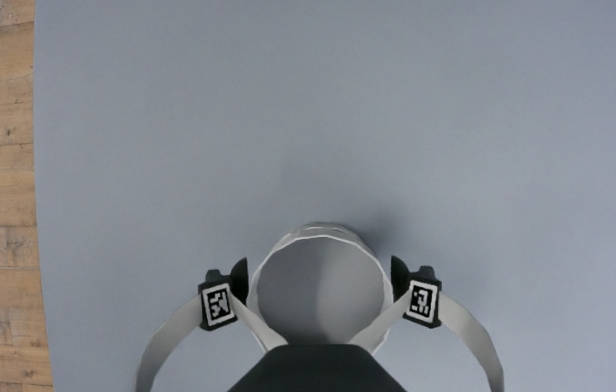

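Region (240, 150, 410, 300) of r1_wrist_camera's 616x392 image, scaled by 2.965; it fills the top 445 rows of this view, and the rest is white.

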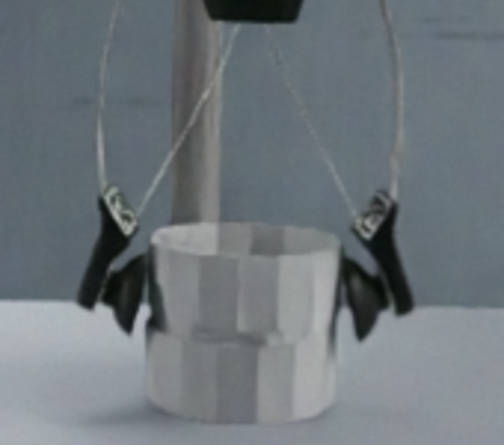

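Emit:
execute_actions([
  {"r2": {"joints": {"lift_m": 0.97}, "pace": "default"}},
], cameras=["r1_wrist_camera"])

Emit:
zoom_image(camera="r1_wrist_camera", region=[240, 150, 410, 300])

Scene clock: 410.83 s.
r1.base_odometry: x=+1.083 y=+0.356 heading=-0.268 (m, m, rad; r1's odometry frame)
r1.turned_by_wheels: +0.000 (rad since the last result)
r1.turned_by_imu: -0.001 (rad since the last result)
r1.base_tilt: forward=-0.4 right=-1.0 (deg)
r1.lidar_m: 0.37 0.38 0.51 4.36 2.31 1.64 1.57 1.68 2.29 3.94 4.07 0.38
r1.base_status: not commanded
r1.joint_positions: lift_m=+0.700 arm_m=+0.299 wrist_yaw_rad=+0.000 wrist_pitch_rad=+0.152 wrist_roll_rad=-0.002 gripper_m=+0.120
r1.joint_status: not commanded
r1.motor_effort: lift_m=+19(19) arm_m=+6(5) wrist_yaw_rad=+0(1) wrist_pitch_rad=-4(4) wrist_roll_rad=+0(0) gripper_m=+0(2) wheel_0=+1(1) wheel_1=-2(2) wheel_2=+0(0) (%)
r1.hand_pose: x=+0.7551 y=-0.0874 z=+0.8346 quat_wxyz=(+0.997, -0.001, +0.076, +0.000) (m; r1's base frame)
r1.wrist_depth_mm: - - - 421 - - - / - - - 439 - - - / - - - - - - - / - - - 455 - - - / 580 597 609 960 - - - / 368 351 364 397 373 368 - / 283 268 285 147 287 285 297
r2.base_odometry: x=+1.628 y=-0.123 heading=-1.236 (m, m, rad; r2's odometry frame)
r2.turned_by_wheels: +0.000 (rad since the last result)
r2.turned_by_imu: -0.001 (rad since the last result)
r2.base_tilt: forward=-0.4 right=+0.4 (deg)
r2.lidar_m: 0.25 0.29 3.85 3.70 2.40 1.75 1.68 1.77 2.47 1.13 0.41 0.27
r2.base_status: not commanded
r2.joint_positions: lift_m=+0.970 arm_m=+0.272 wrist_yaw_rad=+0.000 wrist_pitch_rad=+1.570 wrist_roll_rad=+0.015 gripper_m=+0.060
r2.joint_status: all done
r2.motor_effort: lift_m=+22(20) arm_m=-4(4) wrist_yaw_rad=+1(1) wrist_pitch_rad=-1(1) wrist_roll_rad=-1(1) gripper_m=-11(6) wheel_0=+0(0) wheel_1=+0(0) wheel_2=-1(1) (%)
r2.hand_pose: x=+0.4428 y=-0.0874 z=+0.8594 quat_wxyz=(+0.707, +0.005, +0.707, -0.005) (m; r2's base frame)
r2.wrist_depth_mm: 1118 324 322 319 315 314 310 / 1118 325 324 320 317 315 312 / 1138 327 324 320 320 317 314 / 1138 327 325 322 320 317 315 / 1138 327 325 229 319 317 315 / 1138 329 193 231 208 317 317 / 1138 330 327 121 322 320 319
pictures: r1_wrist_camera
camera_calibration (this result's frames):
r1_wrist_camera: T_world_to_cam=[[0.00178099, -0.999882, 0.0152447, -0.101813], [-0.108863, -0.015348, -0.993938, 0.97026], [0.994055, 0.000110611, -0.108878, -0.432924], [0, 0, 0, 1]] pos_world=[0.536158, -0.0868618, 0.918795]
Images, in order (width x height): r1_wrist_camera 616x392.

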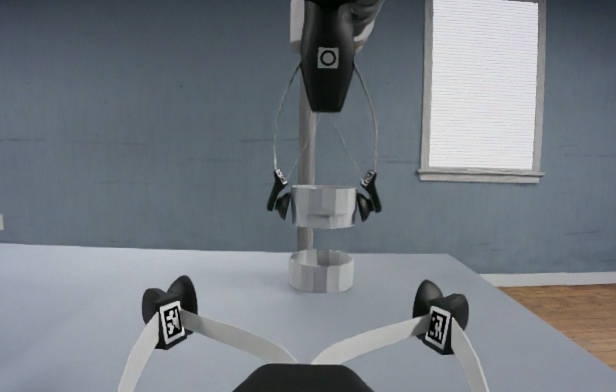

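Region (240, 150, 410, 300) of r1_wrist_camera's 616x392 image, scaled by 2.965; it fills the top 445 rows of this view, and the rest is white.

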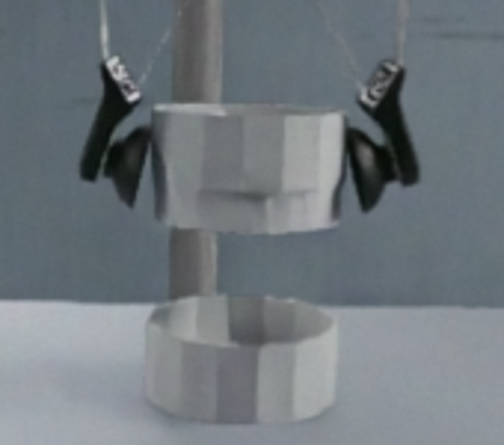

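Emit:
execute_actions([
  {"r2": {"base": {"strafe_m": -0.602}, "joints": {"lift_m": 1.02, "arm_m": 0.414, "wrist_roll_rad": 1.57}, "pace": "fast"}},
], cameras=["r2_wrist_camera", "r1_head_camera", "r2_head_camera"])

Scene clock: 432.00 s.
r1.base_odometry: x=+1.083 y=+0.356 heading=-0.268 (m, m, rad; r1's odometry frame)
r1.turned_by_wheels: +0.000 (rad since the last result)
r1.turned_by_imu: -0.001 (rad since the last result)
r1.base_tilt: forward=-0.3 right=-1.0 (deg)
r1.lidar_m: 0.36 0.37 0.56 4.39 2.23 1.65 1.58 1.67 2.30 3.95 4.10 0.37
r1.base_status: not commanded
r1.joint_positions: lift_m=+0.700 arm_m=+0.299 wrist_yaw_rad=+0.000 wrist_pitch_rad=+0.152 wrist_roll_rad=-0.002 gripper_m=+0.120
r1.joint_status: not commanded
r1.motor_effort: lift_m=+19(19) arm_m=+5(6) wrist_yaw_rad=-1(2) wrist_pitch_rad=-4(4) wrist_roll_rad=-1(0) gripper_m=-1(2) wheel_0=+1(1) wheel_1=-2(2) wheel_2=+0(0) (%)
r1.hand_pose: x=+0.7551 y=-0.0874 z=+0.8346 quat_wxyz=(+0.997, -0.001, +0.076, +0.000) (m; r1's base frame)
r1.wrist_depth_mm: - - - - - - - / - - - - - - - / - - - - - - - / - - - - - - - / 574 585 603 - - - - / 368 349 364 397 370 370 - / 282 270 282 148 287 285 300
r2.base_odometry: x=+1.060 y=-0.321 heading=-1.237 (m, m, rad; r2's odometry frame)
r2.turned_by_wheels: +0.000 (rad since the last result)
r2.turned_by_imu: -0.001 (rad since the last result)
r2.base_tilt: forward=-0.4 right=+0.3 (deg)
r2.lidar_m: 0.26 0.28 0.38 4.32 2.40 1.74 1.67 1.77 2.45 3.98 0.39 0.27
r2.base_status: done
r2.joint_positions: lift_m=+1.020 arm_m=+0.413 wrist_yaw_rad=+0.000 wrist_pitch_rad=+1.570 wrist_roll_rad=+1.570 gripper_m=+0.060
r2.joint_status: all done
r2.motor_effort: lift_m=+21(25) arm_m=+4(5) wrist_yaw_rad=+1(2) wrist_pitch_rad=-1(1) wrist_roll_rad=+0(6) gripper_m=-10(13) wheel_0=-2(10) wheel_1=+0(7) wheel_2=-1(2) (%)
r2.hand_pose: x=+0.5844 y=-0.0874 z=+0.9094 quat_wxyz=(+0.501, +0.500, +0.500, -0.499) (m; r2's base frame)
r2.wrist_depth_mm: 375 375 373 373 368 366 364 / 377 375 370 373 368 364 364 / 377 375 375 370 368 368 366 / 345 357 373 370 368 368 366 / 362 357 373 229 357 368 366 / 373 377 194 231 208 368 368 / 375 342 375 121 370 290 368
pictures: r1_head_camera, r2_head_camera, r2_wrist_camera
camera_calibration (this result's frames):
r2_wrist_camera: T_world_to_cam=[[-0.998982, 0.0160562, -0.0421559, 0.634768], [0.0163503, 0.999844, -0.00664225, 0.138709], [0.0420427, -0.00732475, -0.999089, 1.1071], [0, 0, 0, 1]] pos_world=[0.585309, -0.14077, 1.13377]
Images, in order (width x height): r1_head_camera 420x560, r2_head_camera 420x560, r2_wrist_camera 616x392.

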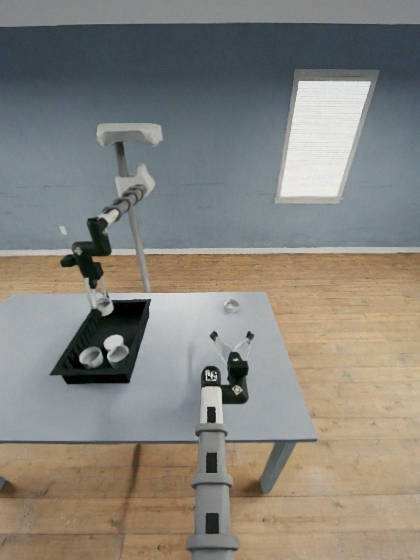

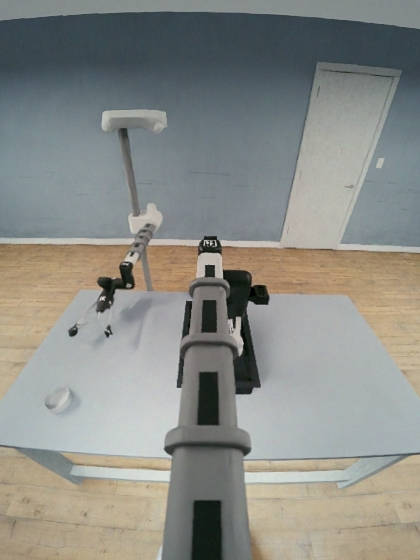

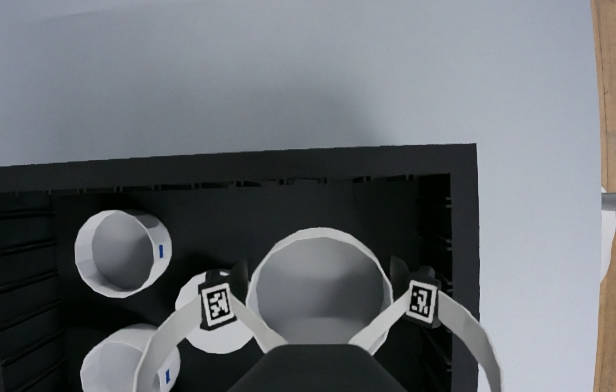

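Emit:
execute_actions([
  {"r2": {"joints": {"lift_m": 0.907, "arm_m": 0.408}, "pace": "default"}},
], cameras=["r2_wrist_camera"])

Scene clock: 446.43 s.
r1.base_odometry: x=+1.083 y=+0.356 heading=-0.268 (m, m, rad; r1's odometry frame)
r1.turned_by_wheels: +0.000 (rad since the last result)
r1.turned_by_imu: -0.001 (rad since the last result)
r1.base_tilt: forward=-0.4 right=-1.0 (deg)
r1.lidar_m: 0.36 0.39 0.53 4.35 2.27 1.66 1.58 1.66 2.29 3.95 4.11 0.39
r1.base_status: not commanded
r1.joint_positions: lift_m=+0.700 arm_m=+0.299 wrist_yaw_rad=+0.000 wrist_pitch_rad=+0.152 wrist_roll_rad=-0.002 gripper_m=+0.120
r1.joint_status: not commanded
r1.motor_effort: lift_m=+20(19) arm_m=+6(5) wrist_yaw_rad=-1(1) wrist_pitch_rad=-4(4) wrist_roll_rad=-1(1) gripper_m=-1(2) wheel_0=+1(1) wheel_1=-2(2) wheel_2=+0(0) (%)
r1.hand_pose: x=+0.7551 y=-0.0874 z=+0.8346 quat_wxyz=(+0.997, -0.001, +0.076, +0.000) (m; r1's base frame)
r1.wrist_depth_mm: 741 - - - - - - / - - - - - - - / - - - - - - - / - - - - - - - / 574 597 609 - - - - / 366 349 364 397 370 373 - / 282 270 283 148 289 283 300
r2.base_odometry: x=+1.060 y=-0.321 heading=-1.237 (m, m, rad; r2's odometry frame)
r2.turned_by_wheels: +0.000 (rad since the last result)
r2.turned_by_imu: -0.001 (rad since the last result)
r2.base_tilt: forward=-0.5 right=+0.3 (deg)
r2.lidar_m: 0.26 0.29 0.39 4.32 2.39 1.73 1.65 1.77 2.48 3.99 0.41 0.30
r2.base_status: not commanded
r2.joint_positions: lift_m=+0.907 arm_m=+0.409 wrist_yaw_rad=+0.000 wrist_pitch_rad=+1.570 wrist_roll_rad=+1.570 gripper_m=+0.060
r2.joint_status: all done
r2.motor_effort: lift_m=+14(23) arm_m=-4(7) wrist_yaw_rad=+1(1) wrist_pitch_rad=-1(0) wrist_roll_rad=+1(0) gripper_m=-12(13) wheel_0=-2(2) wheel_1=+0(0) wheel_2=-1(1) (%)
r2.hand_pose: x=+0.5800 y=-0.0874 z=+0.7970 quat_wxyz=(+0.501, +0.500, +0.500, -0.499) (m; r2's base frame)
r2.wrist_depth_mm: 262 260 258 257 255 254 - / 263 260 258 257 256 254 253 / 173 171 170 169 168 167 167 / 254 259 257 256 254 210 167 / 244 259 258 229 255 213 167 / 245 260 193 231 208 183 167 / 263 238 239 121 257 189 -
pictures: r2_wrist_camera
camera_calibration (this result's frames):
r2_wrist_camera: T_world_to_cam=[[-0.998983, 0.0160812, -0.0421305, 0.625547], [0.0163753, 0.999844, -0.00664266, 0.138021], [0.0420171, -0.0073258, -0.99909, 0.994982], [0, 0, 0, 1]] pos_world=[0.580844, -0.14077, 1.02135]
Images, in order (width x height): r2_wrist_camera 616x392.

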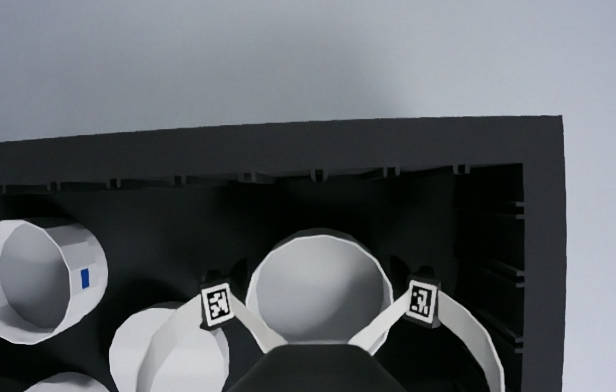

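Emit:
execute_actions([
  {"r2": {"joints": {"gripper_m": 0.088}, "pace": "default"}},
], cameras=["r2_wrist_camera"])

Emit:
execute_actions([
  {"r2": {"joints": {"lift_m": 1.0}, "pace": "fast"}},
], cameras=[])

Emit:
execute_actions([
  {"r2": {"base": {"strafe_m": 0.602}, "joints": {"arm_m": 0.271, "wrist_roll_rad": 0.015, "gripper_m": 0.10}, "pace": "fast"}},
], cameras=["r2_wrist_camera", "r1_wrist_camera", "r1_head_camera"])

Scene clock: 457.00 s.
r1.base_odometry: x=+1.083 y=+0.356 heading=-0.268 (m, m, rad; r1's odometry frame)
r1.turned_by_wheels: +0.000 (rad since the last result)
r1.turned_by_imu: -0.001 (rad since the last result)
r1.base_tilt: forward=-0.4 right=-1.0 (deg)
r1.lidar_m: 0.37 0.38 0.52 4.35 2.27 1.67 1.60 1.66 2.31 3.92 4.09 0.39
r1.base_status: not commanded
r1.joint_positions: lift_m=+0.700 arm_m=+0.299 wrist_yaw_rad=+0.000 wrist_pitch_rad=+0.152 wrist_roll_rad=-0.002 gripper_m=+0.120
r1.joint_status: not commanded
r1.motor_effort: lift_m=+19(19) arm_m=+6(6) wrist_yaw_rad=-1(1) wrist_pitch_rad=-4(3) wrist_roll_rad=+0(0) gripper_m=+0(0) wheel_0=+1(1) wheel_1=-2(2) wheel_2=+0(0) (%)
r1.hand_pose: x=+0.7551 y=-0.0874 z=+0.8346 quat_wxyz=(+0.997, -0.001, +0.076, +0.000) (m; r1's base frame)
r1.wrist_depth_mm: 723 - - - - - - / - - - - - - - / - - - - - - - / - - - - - - - / 574 597 615 - - - - / 368 351 366 397 370 368 - / 282 267 282 148 289 285 298
r2.base_odometry: x=+1.060 y=-0.321 heading=-1.237 (m, m, rad; r2's odometry frame)
r2.turned_by_wheels: +0.000 (rad since the last result)
r2.turned_by_imu: -0.001 (rad since the last result)
r2.base_tilt: forward=-0.5 right=+0.4 (deg)
r2.lidar_m: 0.26 0.29 0.40 4.32 2.40 1.77 1.67 1.77 2.43 3.99 0.39 0.28
r2.base_status: not commanded
r2.joint_positions: lift_m=+0.907 arm_m=+0.409 wrist_yaw_rad=+0.000 wrist_pitch_rad=+1.570 wrist_roll_rad=+1.570 gripper_m=+0.088
r2.joint_status: all done
r2.motor_effort: lift_m=+14(14) arm_m=-4(5) wrist_yaw_rad=+0(1) wrist_pitch_rad=-1(0) wrist_roll_rad=+1(1) gripper_m=+1(15) wheel_0=-2(2) wheel_1=+0(0) wheel_2=-1(1) (%)
r2.hand_pose: x=+0.5799 y=-0.0874 z=+0.7970 quat_wxyz=(+0.501, +0.500, +0.500, -0.499) (m; r2's base frame)
r2.wrist_depth_mm: 262 259 258 258 255 254 - / 263 260 259 258 256 254 253 / 173 172 171 170 168 167 166 / 246 258 257 256 255 211 167 / 243 260 258 239 255 213 167 / 245 262 194 239 213 193 168 / 264 239 237 120 257 182 -
pictures: r2_wrist_camera
camera_calibration (this result's frames):
r2_wrist_camera: T_world_to_cam=[[-0.998985, 0.0160875, -0.0420826, 0.625495], [0.0163812, 0.999844, -0.00664345, 0.138018], [0.0419692, -0.00732607, -0.999092, 0.995012], [0, 0, 0, 1]] pos_world=[0.580839, -0.14077, 1.02135]
Images, in order (width x height): r2_wrist_camera 616x392.

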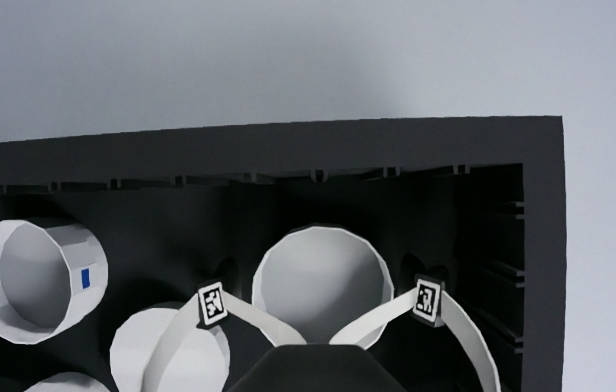

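Scene clock: 458.13 s.
r1.base_odometry: x=+1.083 y=+0.356 heading=-0.268 (m, m, rad; r1's odometry frame)
r1.turned_by_wheels: +0.000 (rad since the last result)
r1.turned_by_imu: +0.000 (rad since the last result)
r1.base_tilt: forward=-0.4 right=-1.0 (deg)
r1.lidar_m: 0.38 0.40 0.55 4.37 2.28 1.67 1.58 1.69 2.27 3.94 4.11 0.39
r1.base_status: not commanded
r1.joint_positions: lift_m=+0.700 arm_m=+0.299 wrist_yaw_rad=+0.000 wrist_pitch_rad=+0.152 wrist_roll_rad=-0.002 gripper_m=+0.120
r1.joint_status: not commanded
r1.motor_effort: lift_m=+19(19) arm_m=+5(6) wrist_yaw_rad=-1(2) wrist_pitch_rad=-4(4) wrist_roll_rad=+0(1) gripper_m=-1(0) wheel_0=+1(1) wheel_1=-2(2) wheel_2=+0(0) (%)
r1.hand_pose: x=+0.7551 y=-0.0874 z=+0.8346 quat_wxyz=(+0.997, -0.001, +0.076, +0.000) (m; r1's base frame)
r1.wrist_depth_mm: 946 - - - - - - / - - - - - - - / - - - - - - - / - - - - - - - / 569 597 597 - - - - / 370 347 364 394 373 370 - / 282 268 283 148 289 285 300
r2.base_odometry: x=+1.060 y=-0.321 heading=-1.237 (m, m, rad; r2's odometry frame)
r2.turned_by_wheels: +0.000 (rad since the last result)
r2.turned_by_imu: +0.000 (rad since the last result)
r2.base_tilt: forward=-0.4 right=+0.3 (deg)
r2.lidar_m: 0.26 0.28 0.39 4.33 2.42 1.77 1.68 1.77 2.49 3.97 0.41 0.30
r2.base_status: not commanded
r2.joint_positions: lift_m=+1.000 arm_m=+0.409 wrist_yaw_rad=+0.000 wrist_pitch_rad=+1.570 wrist_roll_rad=+1.570 gripper_m=+0.088
r2.joint_status: all done
r2.motor_effort: lift_m=+21(26) arm_m=-5(4) wrist_yaw_rad=+1(1) wrist_pitch_rad=+1(0) wrist_roll_rad=+0(1) gripper_m=-3(0) wheel_0=-2(2) wheel_1=+0(0) wheel_2=-1(1) (%)
r2.hand_pose: x=+0.5799 y=-0.0874 z=+0.8894 quat_wxyz=(+0.501, +0.500, +0.500, -0.499) (m; r2's base frame)
r2.wrist_depth_mm: 357 355 355 349 347 343 343 / 357 355 353 351 347 345 345 / 359 355 353 351 347 345 345 / 345 336 351 349 347 279 345 / 349 338 353 330 347 278 347 / 357 355 193 334 213 262 347 / 359 329 353 120 349 279 349
pictures: none
No camera images: the call's "cameras" was empty. Leave "cameras" out to get every camera's image.

Scene clock: 461.13 s.
r1.base_odometry: x=+1.083 y=+0.356 heading=-0.268 (m, m, rad; r1's odometry frame)
r1.turned_by_wheels: +0.000 (rad since the last result)
r1.turned_by_imu: -0.001 (rad since the last result)
r1.base_tilt: forward=-0.4 right=-1.0 (deg)
r1.lidar_m: 0.37 0.40 0.51 4.37 2.28 1.68 1.59 1.67 2.31 3.94 4.11 0.38
r1.base_status: not commanded
r1.joint_positions: lift_m=+0.700 arm_m=+0.299 wrist_yaw_rad=+0.000 wrist_pitch_rad=+0.152 wrist_roll_rad=-0.002 gripper_m=+0.120
r1.joint_status: not commanded
r1.motor_effort: lift_m=+19(19) arm_m=+5(5) wrist_yaw_rad=-1(1) wrist_pitch_rad=-5(4) wrist_roll_rad=+0(0) gripper_m=-1(2) wheel_0=+1(1) wheel_1=-2(2) wheel_2=+0(0) (%)
r1.hand_pose: x=+0.7551 y=-0.0874 z=+0.8346 quat_wxyz=(+0.997, -0.001, +0.076, +0.000) (m; r1's base frame)
r1.wrist_depth_mm: - - - 430 - - - / - - - - - - - / - - - - - - - / - - - - - - - / 574 585 609 960 - - - / 366 349 368 397 370 368 - / 282 270 283 148 287 285 301
r2.base_odometry: x=+1.628 y=-0.124 heading=-1.237 (m, m, rad; r2's odometry frame)
r2.turned_by_wheels: +0.000 (rad since the last result)
r2.turned_by_imu: -0.002 (rad since the last result)
r2.base_tilt: forward=-0.5 right=+0.3 (deg)
r2.lidar_m: 0.26 0.27 3.85 3.70 2.40 1.74 1.67 1.75 2.44 1.12 0.39 0.30
r2.base_status: done
r2.joint_positions: lift_m=+1.000 arm_m=+0.272 wrist_yaw_rad=+0.000 wrist_pitch_rad=+1.570 wrist_roll_rad=+0.015 gripper_m=+0.100
r2.joint_status: all done
r2.motor_effort: lift_m=+21(21) arm_m=-4(6) wrist_yaw_rad=+1(1) wrist_pitch_rad=-1(1) wrist_roll_rad=-2(6) gripper_m=+0(0) wheel_0=+1(8) wheel_1=+0(4) wheel_2=+0(2) (%)
r2.hand_pose: x=+0.4428 y=-0.0874 z=+0.8895 quat_wxyz=(+0.707, +0.005, +0.707, -0.005) (m; r2's base frame)
r2.wrist_depth_mm: 1138 355 351 349 345 343 342 / 1160 355 353 351 347 343 342 / 1160 357 353 351 349 347 343 / 1160 357 355 353 349 349 343 / 1182 359 357 351 351 349 347 / 1160 362 217 351 213 347 345 / 1160 359 359 121 353 349 349
pictures: r1_head_camera, r1_wrist_camera, r2_wrist_camera
camera_calibration (this result's frames):
r1_wrist_camera: T_world_to_cam=[[0.00178115, -0.999882, 0.0152446, -0.101813], [-0.108863, -0.0153479, -0.993938, 0.97026], [0.994055, 0.000110783, -0.108878, -0.432924], [0, 0, 0, 1]] pos_world=[0.536158, -0.0868618, 0.918795]
r2_wrist_camera: T_world_to_cam=[[-0.032706, -0.998614, -0.0412301, -0.0249493], [-0.999428, 0.0330325, -0.00726455, 0.506734], [0.00861642, 0.0409689, -0.999123, 1.11217], [0, 0, 0, 1]] pos_world=[0.496045, -0.0872177, 1.11384]
Images, in order (width x height): r1_head_camera 420x560, r1_wrist_camera 616x392, r2_wrist_camera 616x392.

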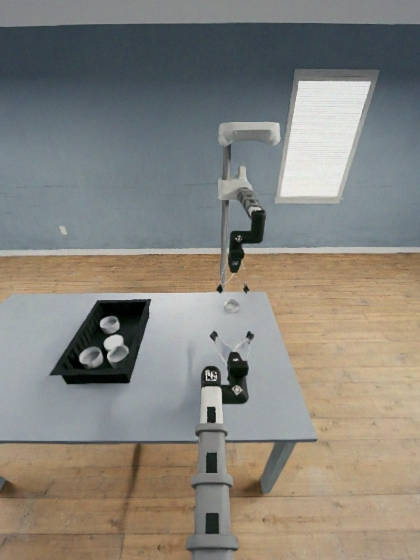

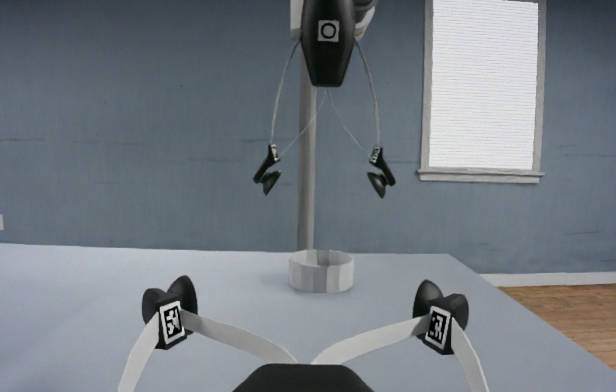

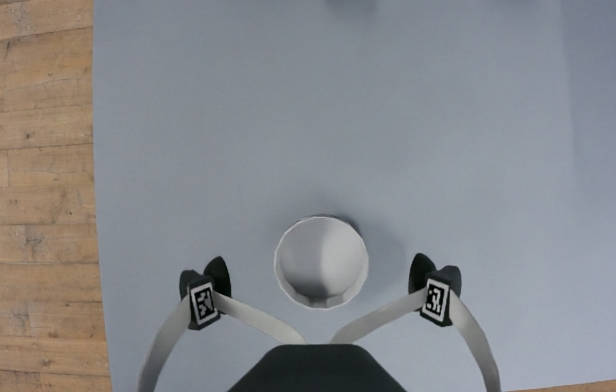

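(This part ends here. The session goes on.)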